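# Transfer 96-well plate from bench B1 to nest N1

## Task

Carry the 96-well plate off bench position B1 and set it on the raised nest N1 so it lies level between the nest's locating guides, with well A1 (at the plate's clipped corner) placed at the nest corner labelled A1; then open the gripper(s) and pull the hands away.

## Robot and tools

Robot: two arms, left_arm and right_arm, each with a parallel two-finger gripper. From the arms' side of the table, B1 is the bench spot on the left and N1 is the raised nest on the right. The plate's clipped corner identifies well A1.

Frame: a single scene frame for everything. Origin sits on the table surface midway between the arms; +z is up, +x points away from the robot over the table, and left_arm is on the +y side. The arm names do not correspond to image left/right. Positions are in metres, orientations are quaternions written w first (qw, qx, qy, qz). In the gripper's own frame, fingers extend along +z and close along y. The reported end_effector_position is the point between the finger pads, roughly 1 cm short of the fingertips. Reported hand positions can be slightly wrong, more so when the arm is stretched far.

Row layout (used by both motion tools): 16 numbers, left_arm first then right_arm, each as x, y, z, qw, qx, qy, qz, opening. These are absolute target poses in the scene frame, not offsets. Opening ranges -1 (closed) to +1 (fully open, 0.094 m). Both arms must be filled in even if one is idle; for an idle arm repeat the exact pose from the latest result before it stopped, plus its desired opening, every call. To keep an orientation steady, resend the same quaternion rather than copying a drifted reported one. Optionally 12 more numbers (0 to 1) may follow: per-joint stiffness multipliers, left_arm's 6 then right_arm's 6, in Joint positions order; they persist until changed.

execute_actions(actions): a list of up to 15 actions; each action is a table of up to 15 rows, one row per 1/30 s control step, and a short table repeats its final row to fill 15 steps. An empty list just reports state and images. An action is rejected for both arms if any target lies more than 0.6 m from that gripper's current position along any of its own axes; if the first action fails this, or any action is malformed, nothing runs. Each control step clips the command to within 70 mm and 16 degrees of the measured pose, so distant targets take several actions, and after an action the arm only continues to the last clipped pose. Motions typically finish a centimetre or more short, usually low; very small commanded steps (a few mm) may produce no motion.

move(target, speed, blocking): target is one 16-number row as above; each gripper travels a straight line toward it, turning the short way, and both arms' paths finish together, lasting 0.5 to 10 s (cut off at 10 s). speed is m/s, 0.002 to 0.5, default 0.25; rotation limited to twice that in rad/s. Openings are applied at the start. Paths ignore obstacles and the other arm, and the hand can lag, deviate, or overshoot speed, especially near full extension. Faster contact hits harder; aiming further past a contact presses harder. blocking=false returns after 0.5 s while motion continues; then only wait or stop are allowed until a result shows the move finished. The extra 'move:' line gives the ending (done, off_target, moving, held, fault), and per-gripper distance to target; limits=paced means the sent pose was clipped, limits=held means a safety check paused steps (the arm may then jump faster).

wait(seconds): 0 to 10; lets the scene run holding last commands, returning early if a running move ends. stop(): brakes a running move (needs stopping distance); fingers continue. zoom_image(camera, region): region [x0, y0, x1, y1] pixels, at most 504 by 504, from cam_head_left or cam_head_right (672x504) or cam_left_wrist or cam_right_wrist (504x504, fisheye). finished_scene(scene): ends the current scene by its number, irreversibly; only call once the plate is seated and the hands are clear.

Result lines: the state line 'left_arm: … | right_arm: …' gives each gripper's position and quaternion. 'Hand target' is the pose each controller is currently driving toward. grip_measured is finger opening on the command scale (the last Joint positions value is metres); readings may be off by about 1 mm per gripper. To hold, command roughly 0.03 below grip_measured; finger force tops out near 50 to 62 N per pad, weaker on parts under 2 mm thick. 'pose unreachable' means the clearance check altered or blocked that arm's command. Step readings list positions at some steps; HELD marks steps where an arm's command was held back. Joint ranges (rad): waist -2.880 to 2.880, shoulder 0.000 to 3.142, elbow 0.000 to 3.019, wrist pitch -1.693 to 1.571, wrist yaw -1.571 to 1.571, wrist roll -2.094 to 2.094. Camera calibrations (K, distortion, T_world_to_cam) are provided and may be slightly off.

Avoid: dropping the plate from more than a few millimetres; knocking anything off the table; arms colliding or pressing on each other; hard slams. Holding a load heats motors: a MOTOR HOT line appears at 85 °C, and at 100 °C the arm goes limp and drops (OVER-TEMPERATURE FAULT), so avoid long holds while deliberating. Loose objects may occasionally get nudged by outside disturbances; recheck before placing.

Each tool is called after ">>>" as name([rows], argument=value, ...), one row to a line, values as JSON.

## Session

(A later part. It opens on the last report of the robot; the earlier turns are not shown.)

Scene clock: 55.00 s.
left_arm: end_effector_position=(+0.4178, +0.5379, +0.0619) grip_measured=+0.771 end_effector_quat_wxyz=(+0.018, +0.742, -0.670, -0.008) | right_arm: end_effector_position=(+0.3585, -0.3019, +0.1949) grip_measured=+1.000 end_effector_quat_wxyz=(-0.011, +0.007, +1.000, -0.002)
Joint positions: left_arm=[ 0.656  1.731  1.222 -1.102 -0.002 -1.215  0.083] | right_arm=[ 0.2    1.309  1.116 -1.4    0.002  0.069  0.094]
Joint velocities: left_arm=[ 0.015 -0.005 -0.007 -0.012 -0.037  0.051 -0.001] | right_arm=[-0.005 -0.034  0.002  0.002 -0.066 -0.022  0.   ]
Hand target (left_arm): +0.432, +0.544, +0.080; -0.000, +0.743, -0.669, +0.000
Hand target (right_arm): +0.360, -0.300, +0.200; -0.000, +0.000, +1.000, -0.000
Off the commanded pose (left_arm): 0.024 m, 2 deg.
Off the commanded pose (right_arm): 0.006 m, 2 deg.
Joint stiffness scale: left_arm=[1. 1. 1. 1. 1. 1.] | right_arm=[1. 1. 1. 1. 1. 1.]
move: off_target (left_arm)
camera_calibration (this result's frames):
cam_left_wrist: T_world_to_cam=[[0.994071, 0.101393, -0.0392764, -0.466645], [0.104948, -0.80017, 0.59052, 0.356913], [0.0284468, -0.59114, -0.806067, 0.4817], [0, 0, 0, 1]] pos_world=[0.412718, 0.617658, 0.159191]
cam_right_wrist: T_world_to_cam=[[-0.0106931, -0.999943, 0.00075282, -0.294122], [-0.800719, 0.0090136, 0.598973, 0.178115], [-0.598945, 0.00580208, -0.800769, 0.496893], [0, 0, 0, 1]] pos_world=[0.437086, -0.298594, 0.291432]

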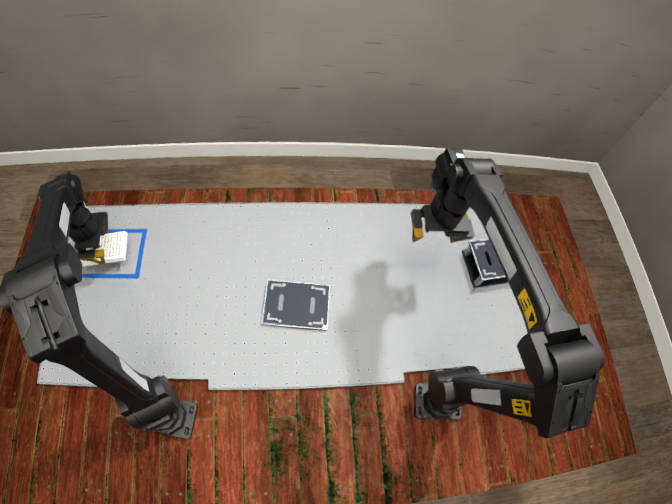

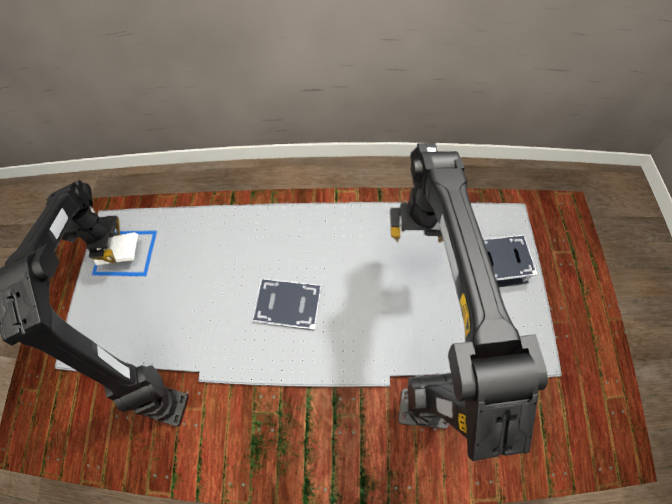

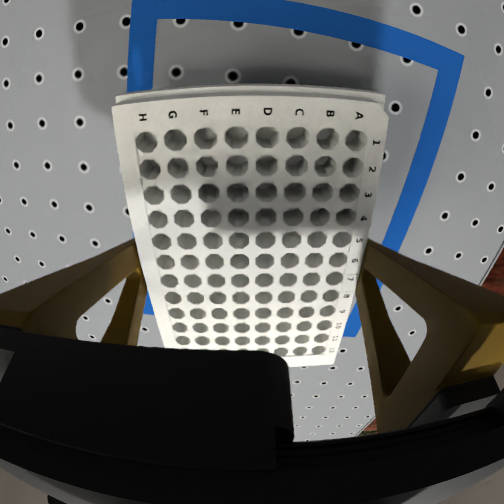

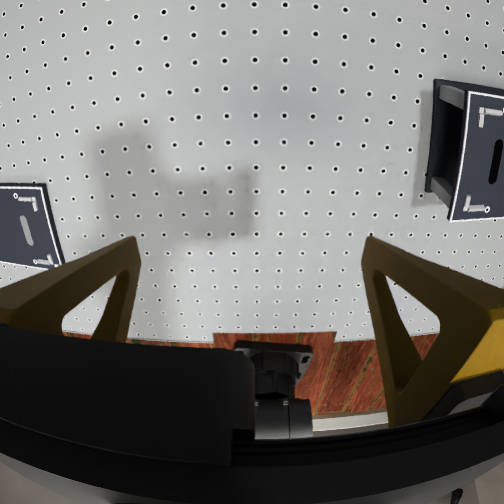

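Held. Carry to the middle, turning to φ=180.

>>> move(target=[0.44,0.0,0.07,0,0,-1,0,0.745, 0.36,-0.3,0.2,0,0,1,0,1], speed=0.2)

>>> move(target=[0.44,0.0,0.012,0,0,-1,0,0.745, 0.36,-0.3,0.2,0,0,1,0,1], speed=0.03)

Scene clock: 61.73 s.
left_arm: end_effector_position=(+0.4222, +0.0080, +0.0658) grip_measured=+0.771 end_effector_quat_wxyz=(-0.004, -0.009, +1.000, +0.007) | right_arm: end_effector_position=(+0.3585, -0.3019, +0.1949) grip_measured=+1.000 end_effector_quat_wxyz=(-0.011, +0.007, +1.000, -0.002)
Joint positions: left_arm=[-0.445  1.858  1.417 -1.144 -0.006 -0.663  0.083] | right_arm=[ 0.2    1.309  1.116 -1.4    0.002  0.069  0.094]
Joint velocities: left_arm=[ 0.015  0.005 -0.002 -0.012 -0.051 -0.051 -0.001] | right_arm=[-0.005 -0.005 -0.007 -0.007 -0.051  0.007  0.   ]
Hand target (left_arm): +0.434, -0.001, +0.069; +0.002, -0.000, +1.000, +0.005
Hand target (right_arm): +0.360, -0.300, +0.200; -0.000, +0.000, +1.000, -0.000
Off the commanded pose (left_arm): 0.020 m, 1 deg.
Off the commanded pose (right_arm): 0.006 m, 2 deg.
Joint stiffness scale: left_arm=[1. 1. 1. 1. 1. 1.] | right_arm=[1. 1. 1. 1. 1. 1.]
move: off_target (left_arm)
camera_calibration (this result's frames):
cam_left_wrist: T_world_to_cam=[[0.0196891, -0.999699, -0.0146217, 0.00142566], [-0.80927, -0.024523, 0.586925, 0.310162], [-0.587107, 0.000276942, -0.809509, 0.426931], [0, 0, 0, 1]] pos_world=[0.501631, 0.00891309, 0.163584]
cam_right_wrist: T_world_to_cam=[[-0.0106931, -0.999943, 0.00075282, -0.294122], [-0.800719, 0.0090136, 0.598973, 0.178115], [-0.598945, 0.00580208, -0.800769, 0.496893], [0, 0, 0, 1]] pos_world=[0.437086, -0.298594, 0.291432]

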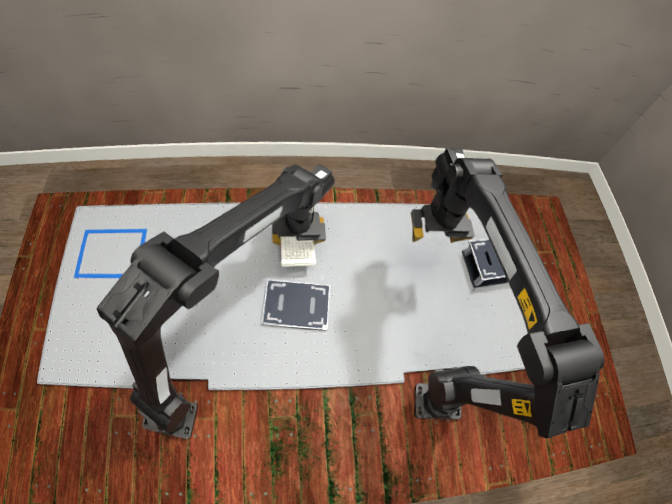

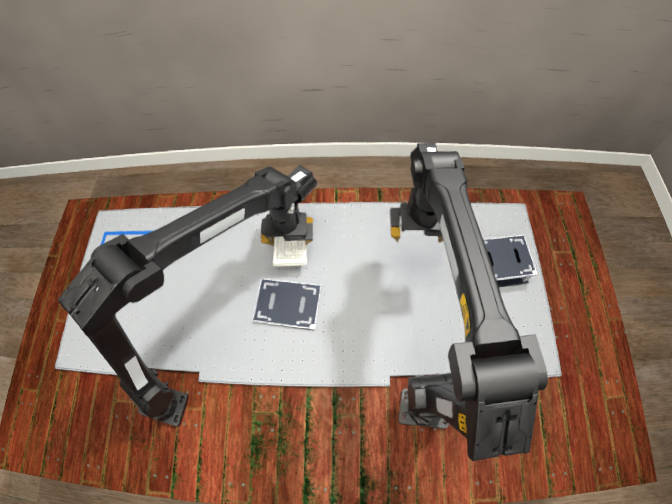

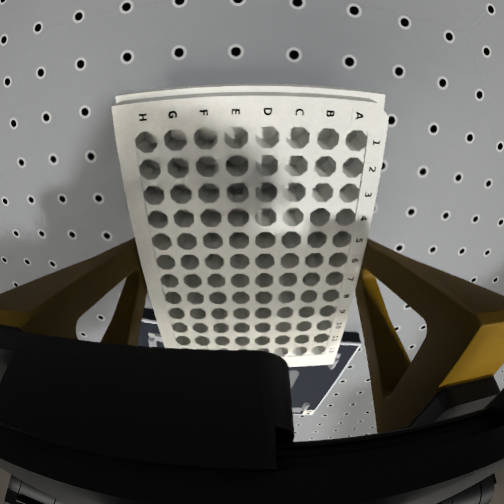

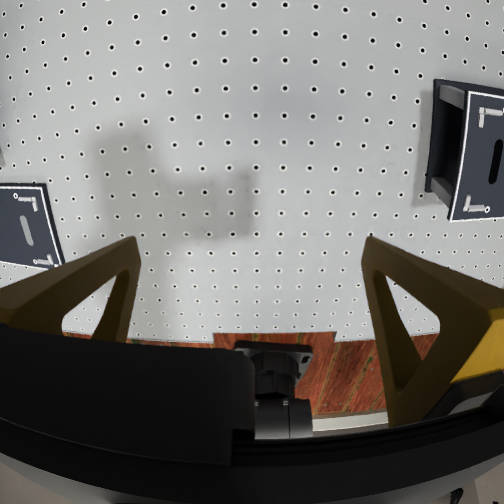

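Scene clock: 63.97 s.
left_arm: end_effector_position=(+0.4375, -0.0040, +0.0264) grip_measured=+0.771 end_effector_quat_wxyz=(+0.007, -0.003, +1.000, -0.003) | right_arm: end_effector_position=(+0.3585, -0.3019, +0.1949) grip_measured=+1.000 end_effector_quat_wxyz=(-0.011, +0.007, +1.000, -0.002)
Joint positions: left_arm=[-0.445  1.933  1.417 -1.039 -0.004 -0.65   0.083] | right_arm=[ 0.2    1.309  1.116 -1.4    0.002  0.069  0.094]
Joint velocities: left_arm=[-0.005 -0.015 -0.002 -0.027 -0.007 -0.037  0.001] | right_arm=[-0.005 -0.005  0.037 -0.012 -0.022  0.051  0.   ]
Hand target (left_arm): +0.439, +0.000, +0.012; +0.000, +0.000, +1.000, -0.000
Hand target (right_arm): +0.360, -0.300, +0.200; -0.000, +0.000, +1.000, -0.000
Off the commanded pose (left_arm): 0.015 m, 1 deg.
Off the commanded pose (right_arm): 0.006 m, 2 deg.
Joint stiffness scale: left_arm=[1. 1. 1. 1. 1. 1.] | right_arm=[1. 1. 1. 1. 1. 1.]
move: off_target (left_arm)
camera_calibration (this result's frames):
cam_left_wrist: T_world_to_cam=[[0.00643971, -0.999965, 0.0053206, -0.00617767], [-0.822379, -0.00226889, 0.568936, 0.351685], [-0.568904, -0.00803933, -0.822365, 0.396378], [0, 0, 0, 1]] pos_world=[0.514758, -0.00219291, 0.125914]
cam_right_wrist: T_world_to_cam=[[-0.0106931, -0.999943, 0.00075282, -0.294122], [-0.800719, 0.0090136, 0.598973, 0.178115], [-0.598945, 0.00580208, -0.800769, 0.496893], [0, 0, 0, 1]] pos_world=[0.437086, -0.298594, 0.291432]

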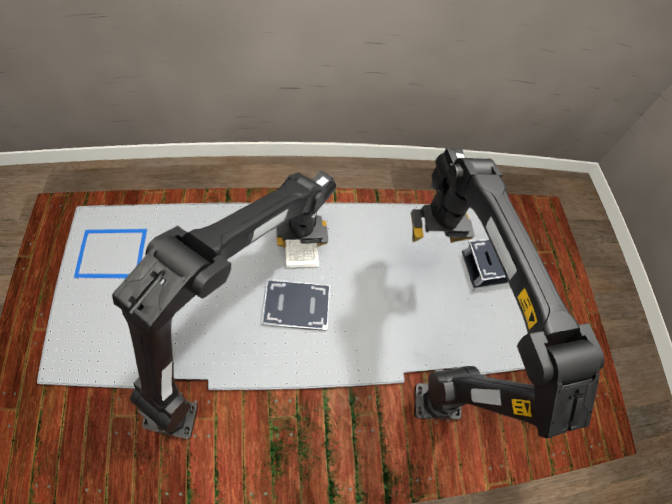

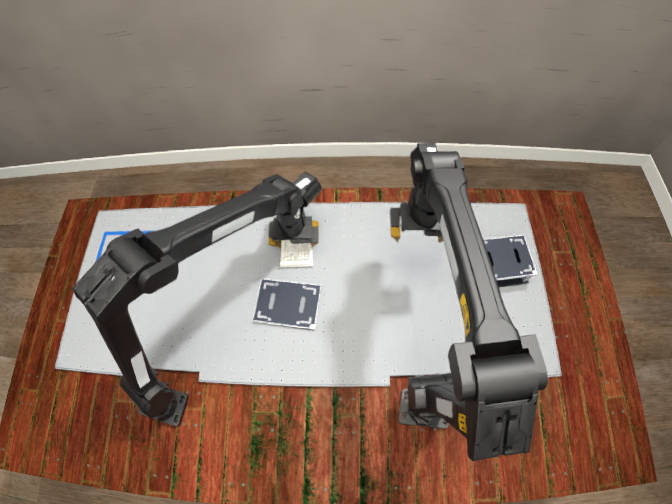

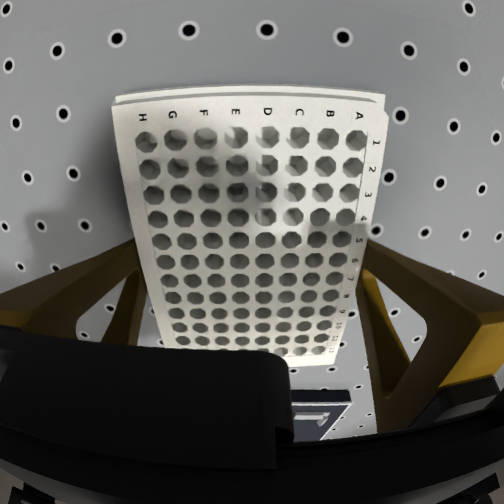

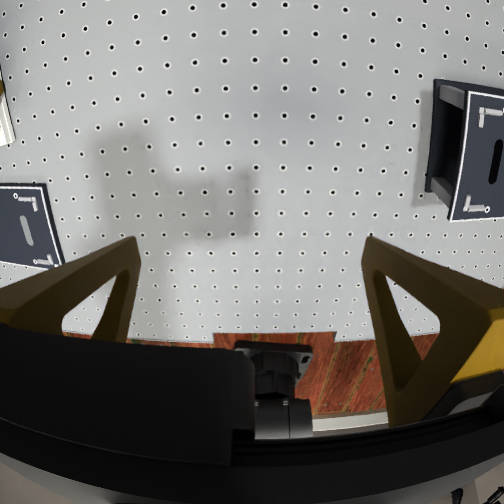

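>>> move(target=[0.44,0.0,0.002,0,0,-1,0,0.745, 0.36,-0.3,0.2,0,0,1,0,1], speed=0.02)

Scene clock: 66.70 s.
left_arm: end_effector_position=(+0.4396, -0.0059, +0.0217) grip_measured=+0.771 end_effector_quat_wxyz=(+0.011, -0.002, +1.000, -0.007) | right_arm: end_effector_position=(+0.3585, -0.3019, +0.1949) grip_measured=+1.000 end_effector_quat_wxyz=(-0.011, +0.007, +1.000, -0.002)
Joint positions: left_arm=[-0.445  1.94   1.414 -1.019 -0.002 -0.649  0.083] | right_arm=[ 0.2    1.309  1.116 -1.4    0.002  0.069  0.094]
Joint velocities: left_arm=[-0.015 -0.005  0.002  0.002 -0.022  0.022  0.001] | right_arm=[-0.005  0.015 -0.027 -0.002 -0.081  0.022  0.   ]
Hand target (left_arm): +0.439, +0.000, +0.002; -0.000, -0.000, +1.000, -0.000
Hand target (right_arm): +0.360, -0.300, +0.200; -0.000, +0.000, +1.000, -0.000
Off the commanded pose (left_arm): 0.021 m, 2 deg.
Off the commanded pose (right_arm): 0.006 m, 2 deg.
Joint stiffness scale: left_arm=[1. 1. 1. 1. 1. 1.] | right_arm=[1. 1. 1. 1. 1. 1.]
move: off_target (left_arm)
camera_calibration (this result's frames):
cam_left_wrist: T_world_to_cam=[[0.00595992, -0.999901, 0.0127648, -0.00802946], [-0.826523, 0.00225947, 0.562898, 0.358085], [-0.562871, -0.0139052, -0.826427, 0.391076], [0, 0, 0, 1]] pos_world=[0.516139, -0.00339975, 0.121733]
cam_right_wrist: T_world_to_cam=[[-0.0106931, -0.999943, 0.00075282, -0.294122], [-0.800719, 0.0090136, 0.598973, 0.178115], [-0.598945, 0.00580208, -0.800769, 0.496893], [0, 0, 0, 1]] pos_world=[0.437086, -0.298594, 0.291432]

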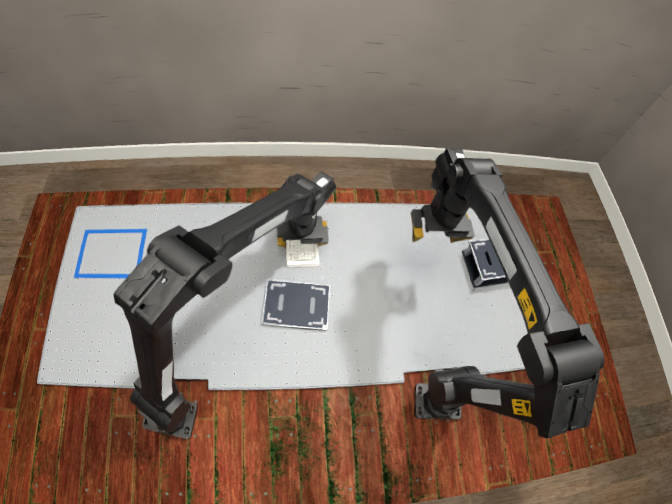

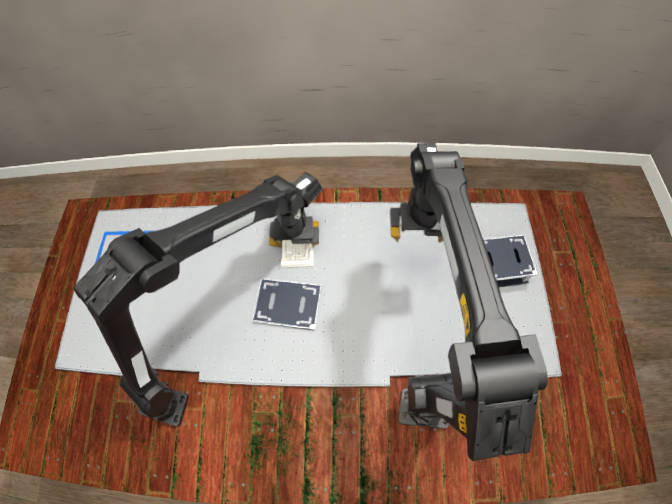

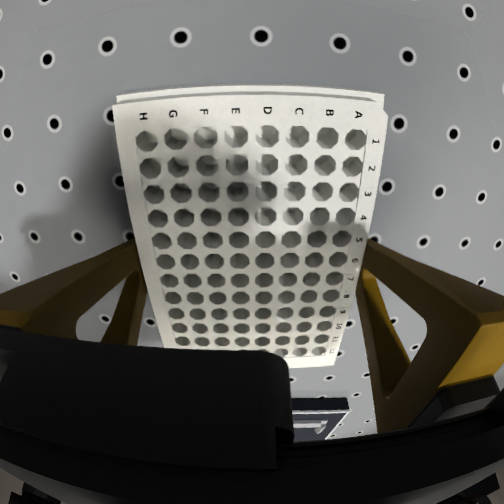

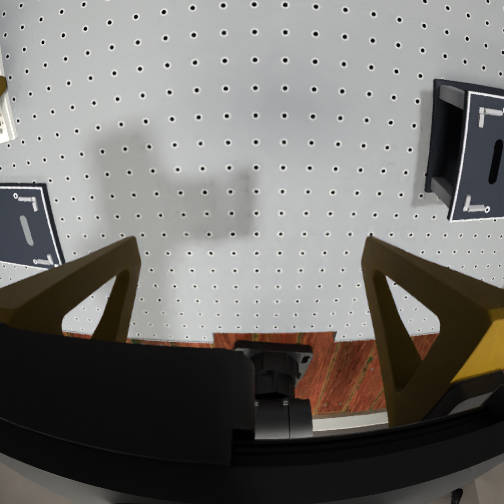

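Down. Release, lift, retreat.

>>> move(target=[0.44,-0.005,0.02,0,0,-1,0,1, 0.36,-0.3,0.2,0,0,1,0,1], speed=0.03)

>>> move(target=[0.45,-0.008,0.09,0,0,-1,0,1, 0.36,-0.3,0.2,0,0,1,0,1], speed=0.1)

>>> move(target=[0.35,0.35,0.15,0,0,-1,0,1, 0.44,-0.005,0.08,0,0,1,0,1], speed=0.2)

Scene clock: 70.00 s.
left_arm: end_effector_position=(+0.4358, -0.0030, +0.0216) grip_measured=+1.000 end_effector_quat_wxyz=(+0.003, -0.002, +1.000, -0.001) | right_arm: end_effector_position=(+0.3585, -0.3019, +0.1949) grip_measured=+1.000 end_effector_quat_wxyz=(-0.011, +0.007, +1.000, -0.002)
Joint positions: left_arm=[-0.445  1.94   1.414 -1.038 -0.002 -0.649  0.094] | right_arm=[ 0.2    1.309  1.116 -1.4    0.002  0.069  0.094]
Joint velocities: left_arm=[-0.005 -0.005 -0.012  0.007 -0.037 -0.081  0.   ] | right_arm=[-0.005 -0.005 -0.007 -0.012  0.022  0.022  0.   ]
Hand target (left_arm): +0.440, -0.005, +0.020; +0.000, -0.000, +1.000, -0.000
Hand target (right_arm): +0.360, -0.300, +0.200; -0.000, +0.000, +1.000, -0.000
Off the commanded pose (left_arm): 0.005 m, 0 deg.
Off the commanded pose (right_arm): 0.006 m, 2 deg.
Joint stiffness scale: left_arm=[1. 1. 1. 1. 1. 1.] | right_arm=[1. 1. 1. 1. 1. 1.]
move: done
camera_calibration (this result's frames):
cam_left_wrist: T_world_to_cam=[[0.00606687, -0.999981, 0.000985756, -0.00492532], [-0.817668, -0.00439329, 0.575674, 0.350804], [-0.575659, -0.00429856, -0.817679, 0.394315], [0, 0, 0, 1]] pos_world=[0.513862, -0.00168906, 0.120479]
cam_right_wrist: T_world_to_cam=[[-0.0106931, -0.999943, 0.00075282, -0.294122], [-0.800719, 0.0090136, 0.598973, 0.178115], [-0.598945, 0.00580208, -0.800769, 0.496893], [0, 0, 0, 1]] pos_world=[0.437086, -0.298594, 0.291432]

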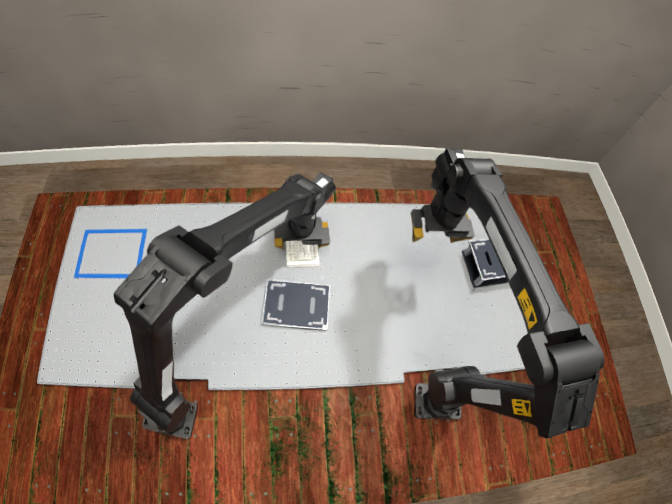

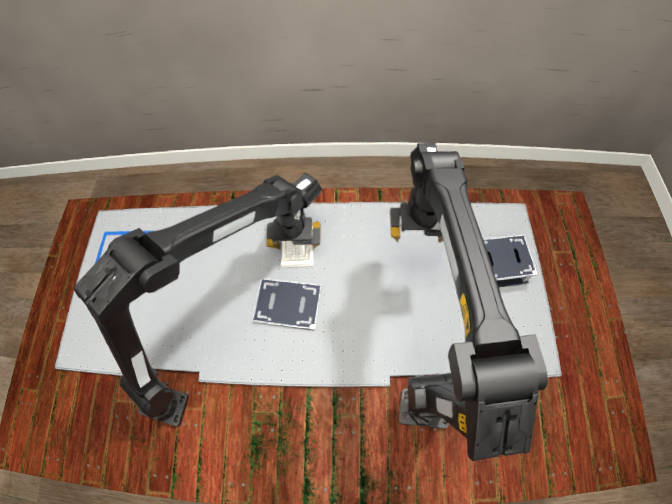

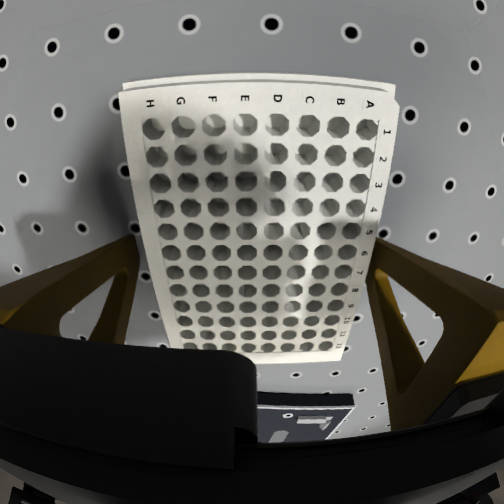

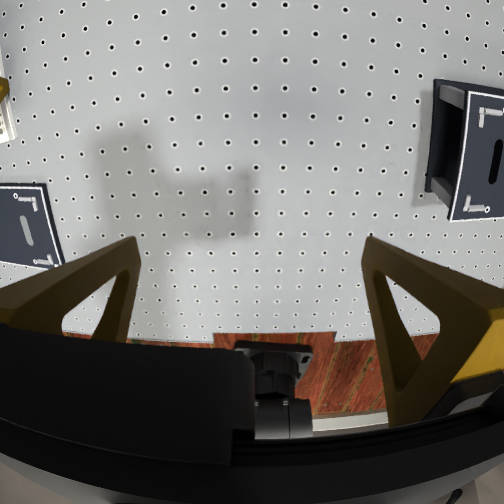

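Scene clock: 71.10 s.
left_arm: end_effector_position=(+0.4372, -0.0041, +0.0733) grip_measured=+1.000 end_effector_quat_wxyz=(-0.012, -0.002, +1.000, +0.011) | right_arm: end_effector_position=(+0.3585, -0.3019, +0.1949) grip_measured=+1.000 end_effector_quat_wxyz=(-0.011, +0.007, +1.000, -0.002)
Joint positions: left_arm=[-0.445  1.907  1.513 -1.21  -0.002 -0.649  0.094] | right_arm=[ 0.2    1.309  1.116 -1.4    0.002  0.069  0.094]
Joint velocities: left_arm=[-0.015 -0.015 -0.012  0.007 -0.051  0.066  0.   ] | right_arm=[-0.005 -0.005 -0.002 -0.002 -0.037  0.037  0.   ]
Hand target (left_arm): +0.450, -0.008, +0.090; +0.000, -0.000, +1.000, -0.000
Hand target (right_arm): +0.360, -0.300, +0.200; -0.000, +0.000, +1.000, -0.000
Off the commanded pose (left_arm): 0.021 m, 2 deg.
Off the commanded pose (right_arm): 0.006 m, 2 deg.
Joint stiffness scale: left_arm=[1. 1. 1. 1. 1. 1.] | right_arm=[1. 1. 1. 1. 1. 1.]
move: off_target (left_arm)
camera_calibration (this result's frames):
cam_left_wrist: T_world_to_cam=[[0.0057172, -0.999718, -0.0230305, -0.00410413], [-0.799003, -0.0184156, 0.601045, 0.312106], [-0.6013, 0.0149652, -0.798883, 0.447258], [0, 0, 0, 1]] pos_world=[0.518334, -0.00504863, 0.169622]
cam_right_wrist: T_world_to_cam=[[-0.0106931, -0.999943, 0.00075282, -0.294122], [-0.800719, 0.0090136, 0.598973, 0.178115], [-0.598945, 0.00580208, -0.800769, 0.496893], [0, 0, 0, 1]] pos_world=[0.437086, -0.298594, 0.291432]

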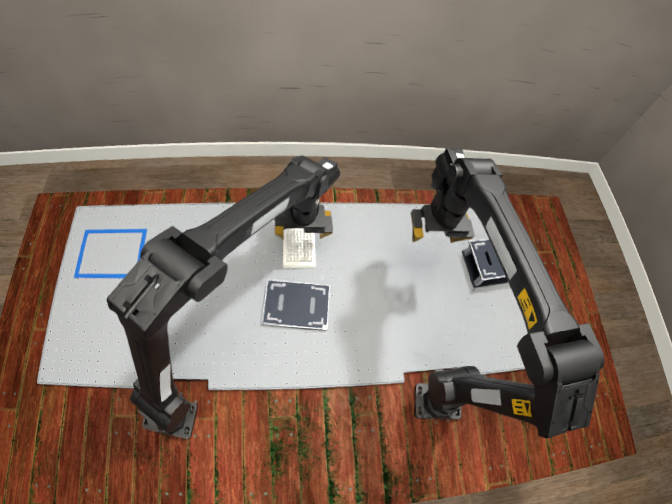

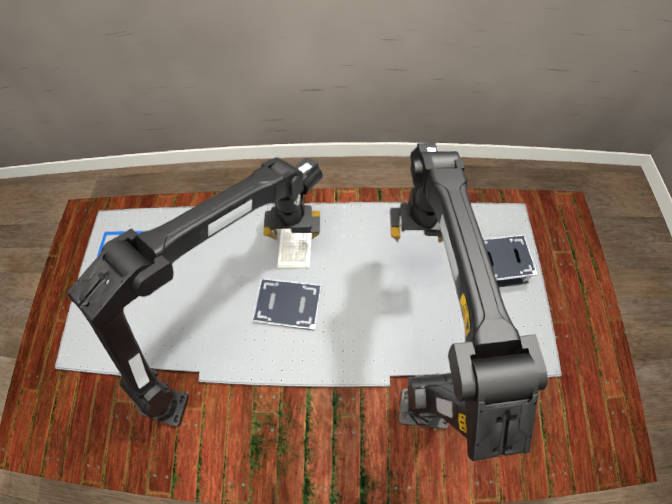

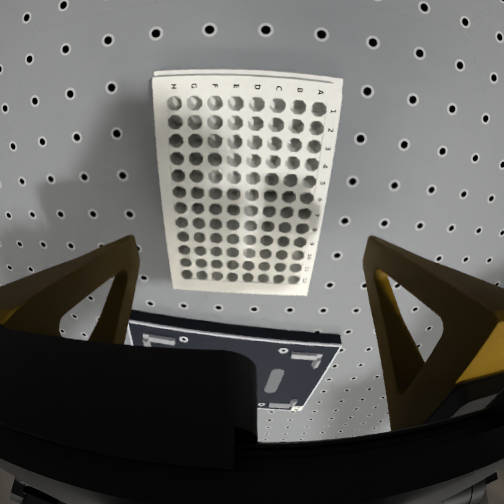

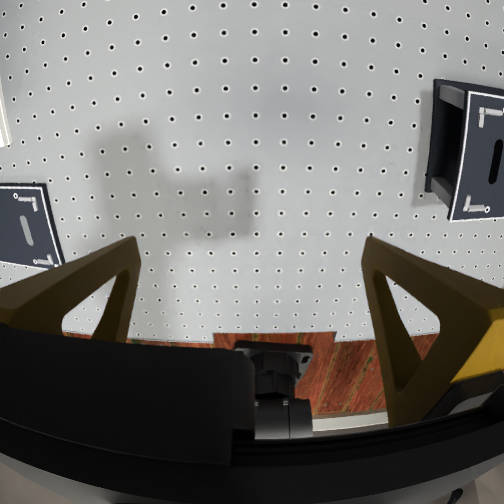

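Scene clock: 73.53 s.
left_arm: end_effector_position=(+0.3604, +0.3535, +0.1528) grip_measured=+1.000 end_effector_quat_wxyz=(+0.004, -0.010, +1.000, -0.001) | right_arm: end_effector_position=(+0.4235, -0.0213, +0.0618) grip_measured=+1.000 end_effector_quat_wxyz=(-0.017, -0.003, +1.000, -0.018)
Joint positions: left_arm=[ 0.267  1.342  1.033 -1.254  0.002  0.047  0.094] | right_arm=[ 0.765  1.841  1.38  -1.158  0.01   0.613  0.094]
Joint velocities: left_arm=[ 0.015 -0.005 -0.007  0.017  0.007  0.051  0.   ] | right_arm=[-0.005 -0.015  0.017 -0.012  0.022 -0.066  0.   ]
Hand target (left_arm): +0.355, +0.352, +0.153; -0.001, -0.000, +1.000, -0.003
Hand target (right_arm): +0.440, -0.007, +0.078; +0.006, +0.000, +1.000, -0.003
Off the commanded pose (left_arm): 0.011 m, 1 deg.
Off the commanded pose (right_arm): 0.029 m, 3 deg.
Joint stiffness scale: left_arm=[1. 1. 1. 1. 1. 1.] | right_arm=[1. 1. 1. 1. 1. 1.]
move: off_target (left_arm, right_arm)
camera_calibration (this result's frames):
cam_left_wrist: T_world_to_cam=[[0.0209307, -0.999781, 0.0002469, 0.346635], [-0.818247, -0.0169884, 0.574616, 0.220001], [-0.574486, -0.0122292, -0.818423, 0.462219], [0, 0, 0, 1]] pos_world=[0.438298, 0.355949, 0.251789]
cam_right_wrist: T_world_to_cam=[[0.0110292, -0.999399, 0.0328696, -0.0239223], [-0.793324, 0.0112646, 0.608696, 0.303621], [-0.6087, -0.0327896, -0.792723, 0.430461], [0, 0, 0, 1]] pos_world=[0.503155, -0.0132135, 0.157209]

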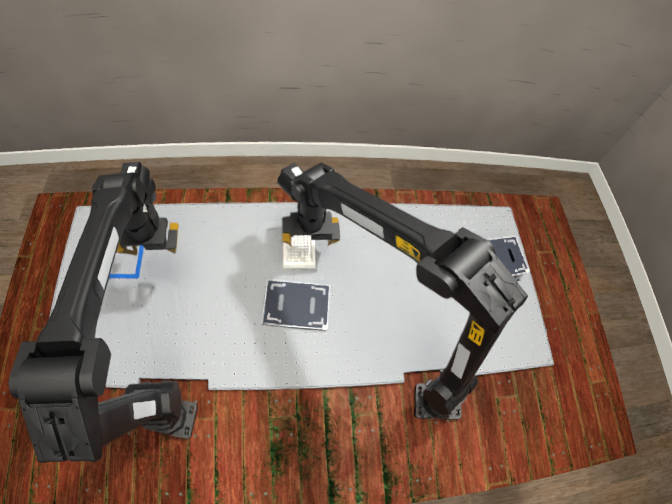

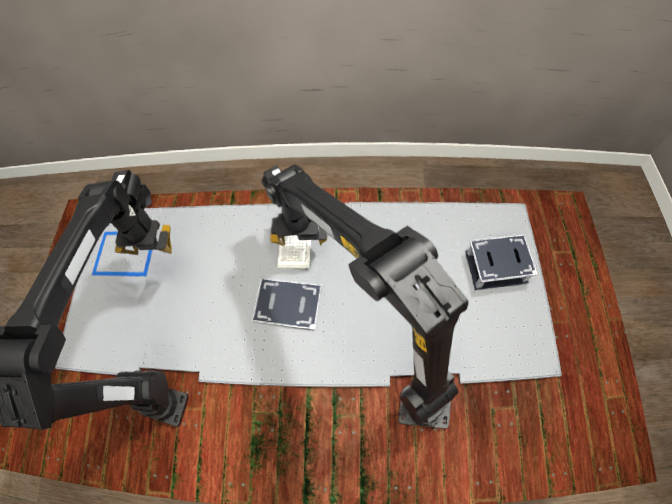

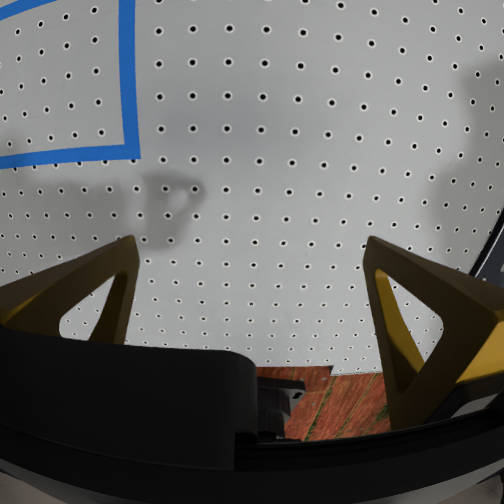

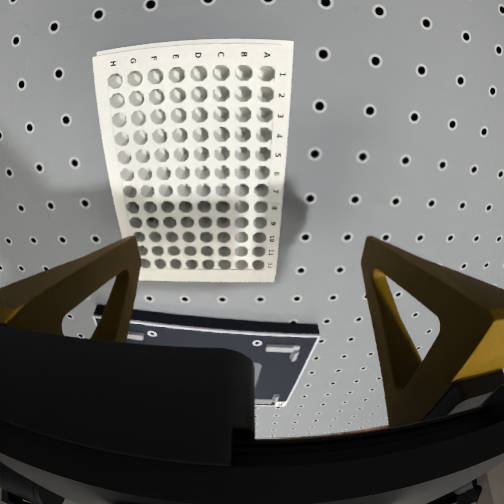

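>>> move(target=[0.35,0.35,0.15,0,0,-1,0,1, 0.44,0.012,0.045,0,0,1,0,1], speed=0.05)

Scene clock: 76.57 s.
left_arm: end_effector_position=(+0.3532, +0.3530, +0.1484) grip_measured=+1.000 end_effector_quat_wxyz=(-0.002, -0.008, +1.000, -0.001) | right_arm: end_effector_position=(+0.4248, -0.0080, +0.0329) grip_measured=+1.000 end_effector_quat_wxyz=(-0.020, +0.001, +1.000, -0.016)
Joint positions: left_arm=[ 0.267  1.335  1.014 -1.254  0.002  0.05   0.094] | right_arm=[ 0.781  1.898  1.381 -1.105  0.001  0.637  0.094]
Joint velocities: left_arm=[-0.005 -0.005 -0.007  0.002  0.066  0.022  0.   ] | right_arm=[ 0.005 -0.005 -0.017  0.002 -0.007 -0.051  0.   ]
Hand target (left_arm): +0.350, +0.350, +0.150; -0.000, -0.000, +1.000, -0.000
Hand target (right_arm): +0.439, +0.011, +0.045; +0.000, +0.000, +1.000, +0.000
Off the commanded pose (left_arm): 0.005 m, 1 deg.
Off the commanded pose (right_arm): 0.028 m, 3 deg.
Joint stiffness scale: left_arm=[1. 1. 1. 1. 1. 1.] | right_arm=[1. 1. 1. 1. 1. 1.]
move: off_target (right_arm)
camera_calibration (this result's frames):
cam_left_wrist: T_world_to_cam=[[0.0178857, -0.99984, 0.000804637, 0.347315], [-0.811461, -0.0140457, 0.584238, 0.211784], [-0.584133, -0.0111024, -0.811582, 0.45641], [0, 0, 0, 1]] pos_world=[0.432246, 0.355302, 0.246402]
cam_right_wrist: T_world_to_cam=[[0.00320928, -0.999589, 0.0284996, -0.0062105], [-0.789384, 0.0149635, 0.613718, 0.320322], [-0.613892, -0.0244667, -0.789011, 0.410862], [0, 0, 0, 1]] pos_world=[0.505102, -0.00094865, 0.127764]

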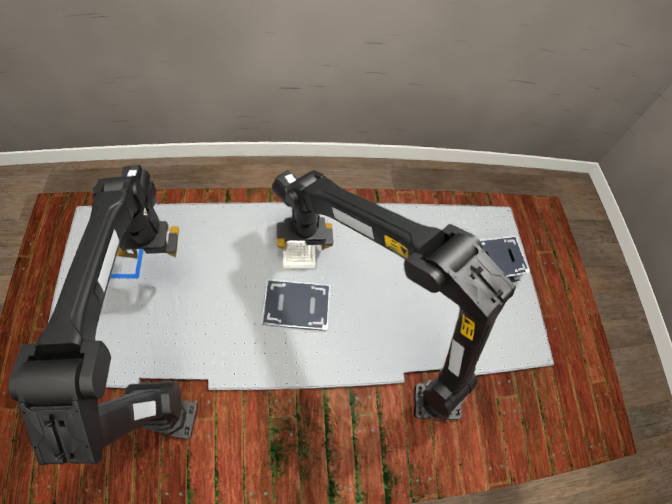

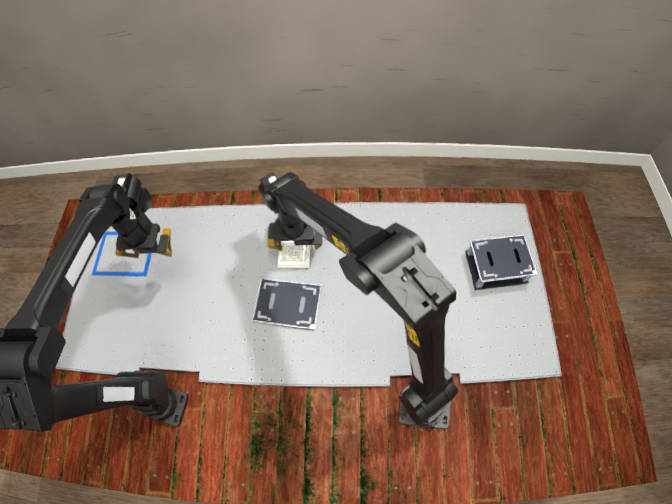

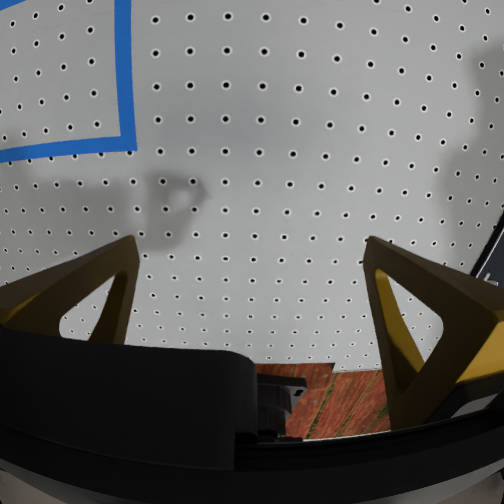

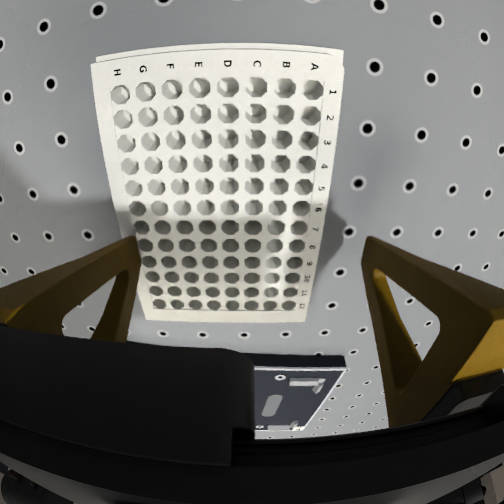

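>>> move(target=[0.35,0.35,0.15,0,0,-1,0,1, 0.44,0.028,0.055,0,0,1,0,1], speed=0.05)

Scene clock: 80.83 s.
left_arm: end_effector_position=(+0.3532, +0.3530, +0.1484) grip_measured=+1.000 end_effector_quat_wxyz=(-0.002, -0.008, +1.000, -0.001) | right_arm: end_effector_position=(+0.4311, +0.0119, +0.0447) grip_measured=+1.000 end_effector_quat_wxyz=(-0.010, +0.001, +1.000, -0.009)
Joint positions: left_arm=[ 0.267  1.335  1.014 -1.254  0.002  0.05   0.094] | right_arm=[ 0.804  1.908  1.433 -1.121  0.001  0.66   0.094]
Joint velocities: left_arm=[-0.005 -0.005 -0.002  0.002  0.007 -0.022  0.   ] | right_arm=[ 0.015  0.015 -0.012 -0.012  0.037 -0.037  0.   ]
Hand target (left_arm): +0.350, +0.350, +0.150; -0.000, -0.000, +1.000, +0.000
Hand target (right_arm): +0.440, +0.028, +0.055; +0.001, +0.000, +1.000, +0.000
Off the commanded pose (left_arm): 0.005 m, 1 deg.
Off the commanded pose (right_arm): 0.021 m, 2 deg.
Joint stiffness scale: left_arm=[1. 1. 1. 1. 1. 1.] | right_arm=[1. 1. 1. 1. 1. 1.]
move: off_target (right_arm)
camera_calibration (this result's frames):
cam_left_wrist: T_world_to_cam=[[0.0178857, -0.99984, 0.000804637, 0.347315], [-0.811461, -0.0140457, 0.584238, 0.211784], [-0.584133, -0.0111024, -0.811582, 0.45641], [0, 0, 0, 1]] pos_world=[0.432246, 0.355302, 0.246402]
cam_right_wrist: T_world_to_cam=[[0.00240806, -0.999895, 0.0142939, 0.01428], [-0.801698, 0.00661349, 0.597692, 0.323834], [-0.597724, -0.0128986, -0.801598, 0.418023], [0, 0, 0, 1]] pos_world=[0.509446, 0.0175287, 0.14133]

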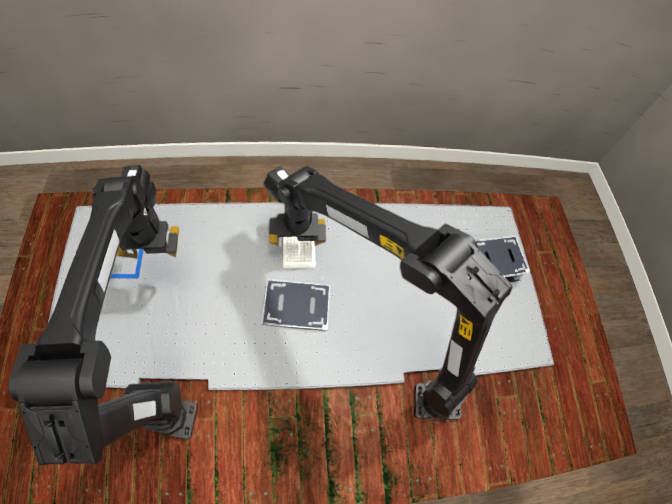

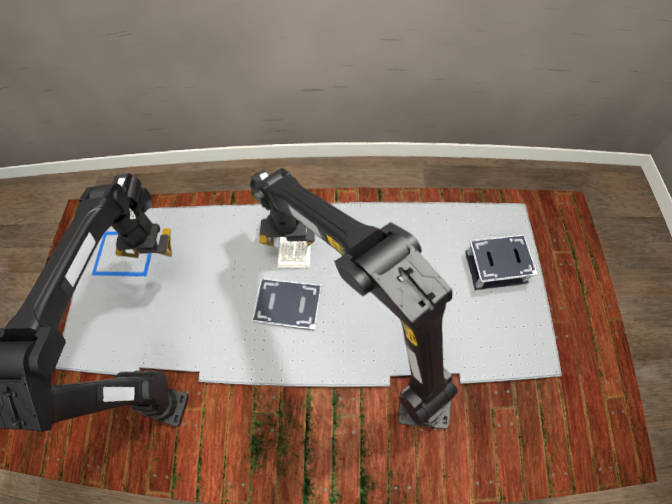

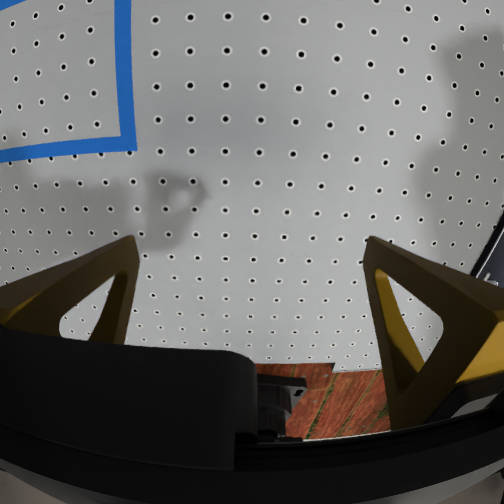

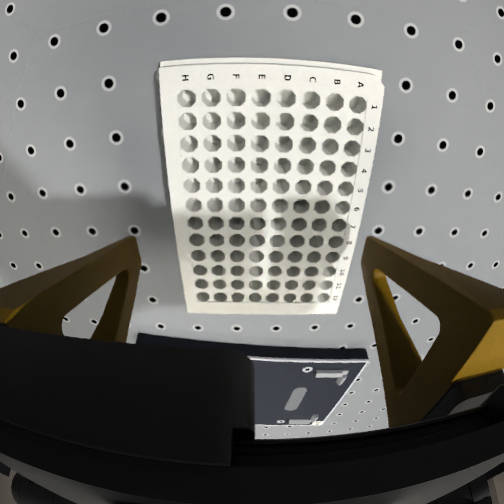

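>>> move(target=[0.35,0.35,0.15,0,0,-1,0,1, 0.436,0.008,0.035,0,0,1,0,1], speed=0.05)

Scene clock: 83.73 s.
left_arm: end_effector_position=(+0.3532, +0.3530, +0.1484) grip_measured=+1.000 end_effector_quat_wxyz=(-0.002, -0.008, +1.000, -0.001) | right_arm: end_effector_position=(+0.4298, +0.0109, +0.0338) grip_measured=+1.000 end_effector_quat_wxyz=(-0.005, +0.000, +1.000, -0.005)
Joint positions: left_arm=[ 0.267  1.335  1.014 -1.254  0.002  0.05   0.094] | right_arm=[ 0.804  1.91   1.404 -1.078  0.001  0.659  0.094]
Joint velocities: left_arm=[-0.005 -0.015 -0.002  0.007  0.022  0.051  0.   ] | right_arm=[ 0.005 -0.005 -0.007  0.022  0.022  0.11   0.   ]
Hand target (left_arm): +0.350, +0.350, +0.150; -0.000, -0.000, +1.000, +0.000
Hand target (right_arm): +0.436, +0.008, +0.035; -0.000, +0.000, +1.000, -0.000
Off the commanded pose (left_arm): 0.005 m, 1 deg.
Off the commanded pose (right_arm): 0.007 m, 1 deg.
Joint stiffness scale: left_arm=[1. 1. 1. 1. 1. 1.] | right_arm=[1. 1. 1. 1. 1. 1.]
move: done
camera_calibration (this result's frames):
cam_left_wrist: T_world_to_cam=[[0.0178857, -0.99984, 0.000804637, 0.347315], [-0.811461, -0.0140457, 0.584238, 0.211784], [-0.584133, -0.0111024, -0.811582, 0.45641], [0, 0, 0, 1]] pos_world=[0.432246, 0.355302, 0.246402]
cam_right_wrist: T_world_to_cam=[[0.00382783, -0.999972, 0.00636627, 0.0131122], [-0.807781, 0.000660768, 0.589482, 0.332297], [-0.58947, -0.00739899, -0.807756, 0.405106], [0, 0, 0, 1]] pos_world=[0.50717, 0.0158896, 0.13126]

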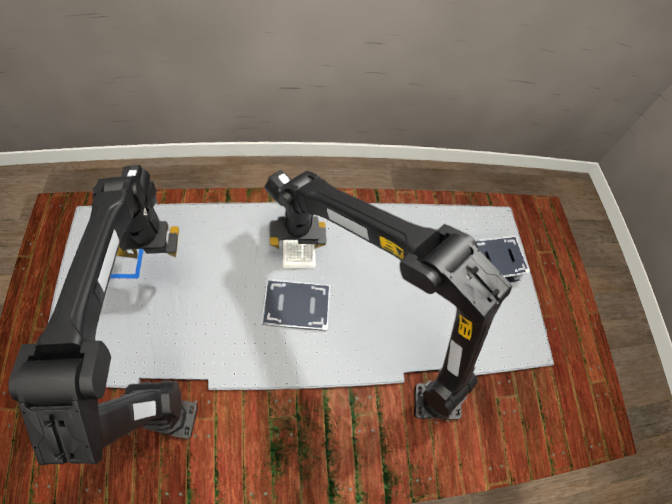

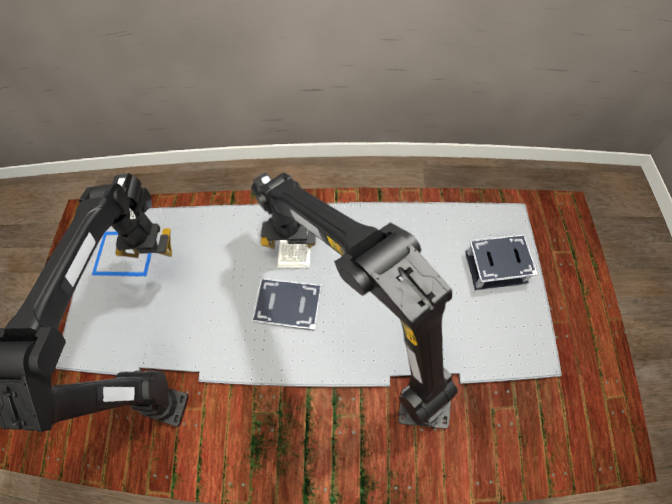

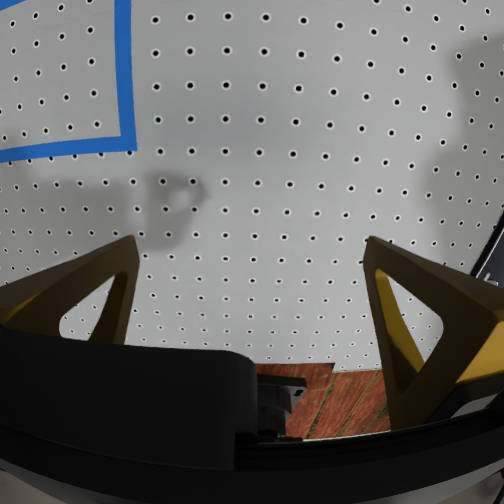

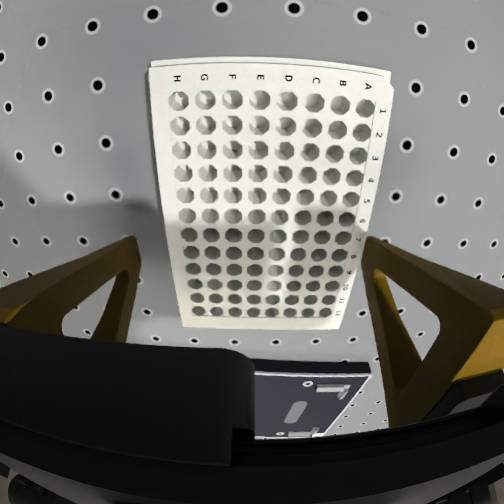

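>>> move(target=[0.35,0.35,0.15,0,0,-1,0,1, 0.430,-0.003,0.037,0,0,1,0,1], speed=0.05)

Scene clock: 87.90 s.
left_arm: end_effector_position=(+0.3532, +0.3530, +0.1484) grip_measured=+1.000 end_effector_quat_wxyz=(-0.002, -0.008, +1.000, -0.001) | right_arm: end_effector_position=(+0.4210, -0.0010, +0.0216) grip_measured=+1.000 end_effector_quat_wxyz=(-0.016, -0.001, +1.000, -0.013)
Joint positions: left_arm=[ 0.267  1.335  1.014 -1.254  0.002  0.05   0.094] | right_arm=[ 0.796  1.91   1.366 -1.068  0.001  0.649  0.094]
Joint velocities: left_arm=[-0.005  0.005 -0.007  0.012 -0.081 -0.022  0.   ] | right_arm=[-0.015 -0.015  0.012 -0.002 -0.051 -0.037  0.   ]
Hand target (left_arm): +0.350, +0.350, +0.150; -0.000, -0.000, +1.000, +0.000
Hand target (right_arm): +0.430, -0.003, +0.037; -0.000, -0.000, +1.000, -0.000
Off the commanded pose (left_arm): 0.005 m, 1 deg.
Off the commanded pose (right_arm): 0.018 m, 2 deg.
Joint stiffness scale: left_arm=[1. 1. 1. 1. 1. 1.] | right_arm=[1. 1. 1. 1. 1. 1.]
move: off_target (right_arm)
camera_calibration (this result's frames):
cam_left_wrist: T_world_to_cam=[[0.0178857, -0.99984, 0.000804637, 0.347315], [-0.811461, -0.0140457, 0.584238, 0.211784], [-0.584133, -0.0111024, -0.811582, 0.45641], [0, 0, 0, 1]] pos_world=[0.432246, 0.355302, 0.246402]
cam_right_wrist: T_world_to_cam=[[0.00644057, -0.999715, 0.0230027, -0.000131052], [-0.794469, 0.00885382, 0.60724, 0.326429], [-0.60727, -0.0221859, -0.794186, 0.397159], [0, 0, 0, 1]] pos_world=[0.500522, 0.00579017, 0.117201]

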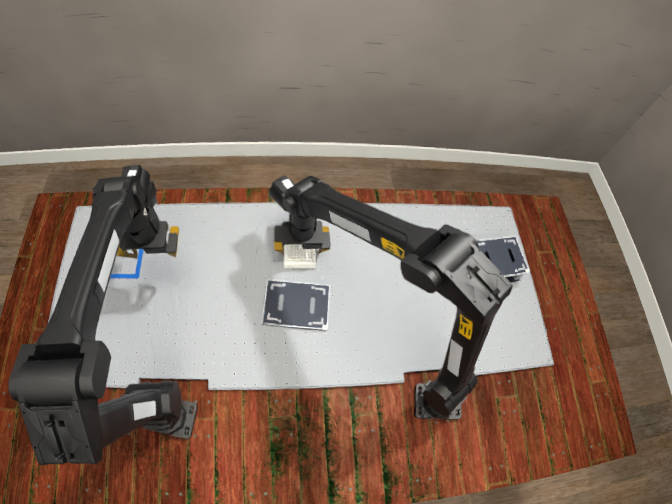

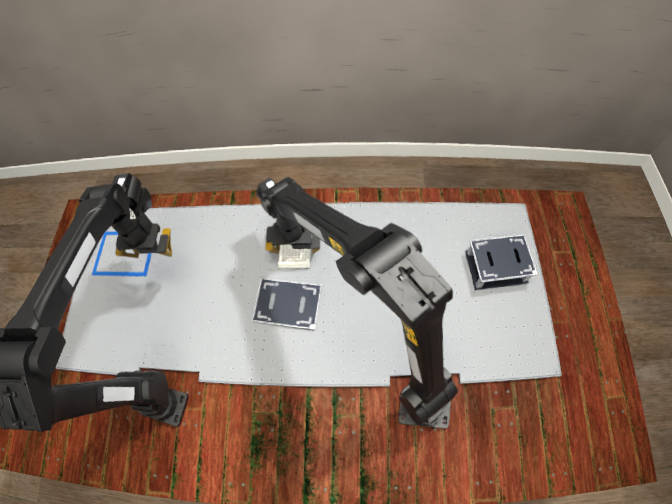

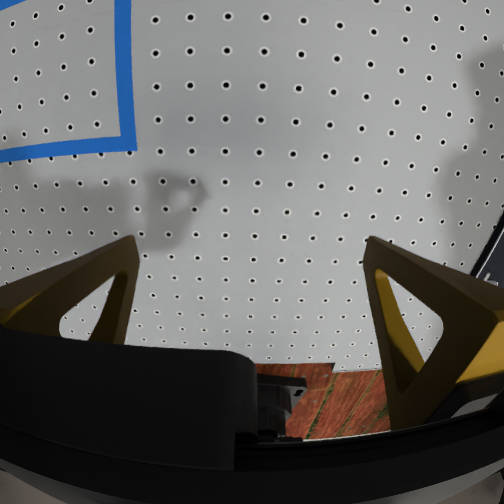

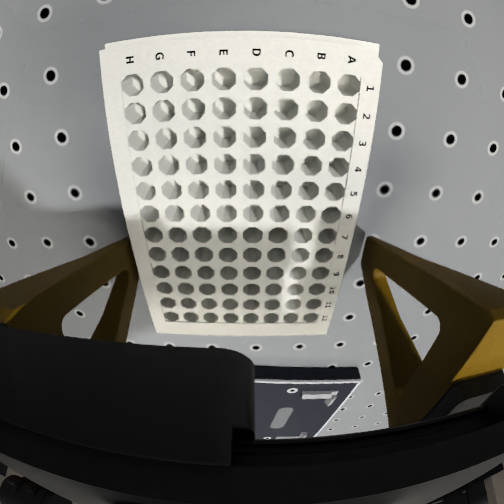

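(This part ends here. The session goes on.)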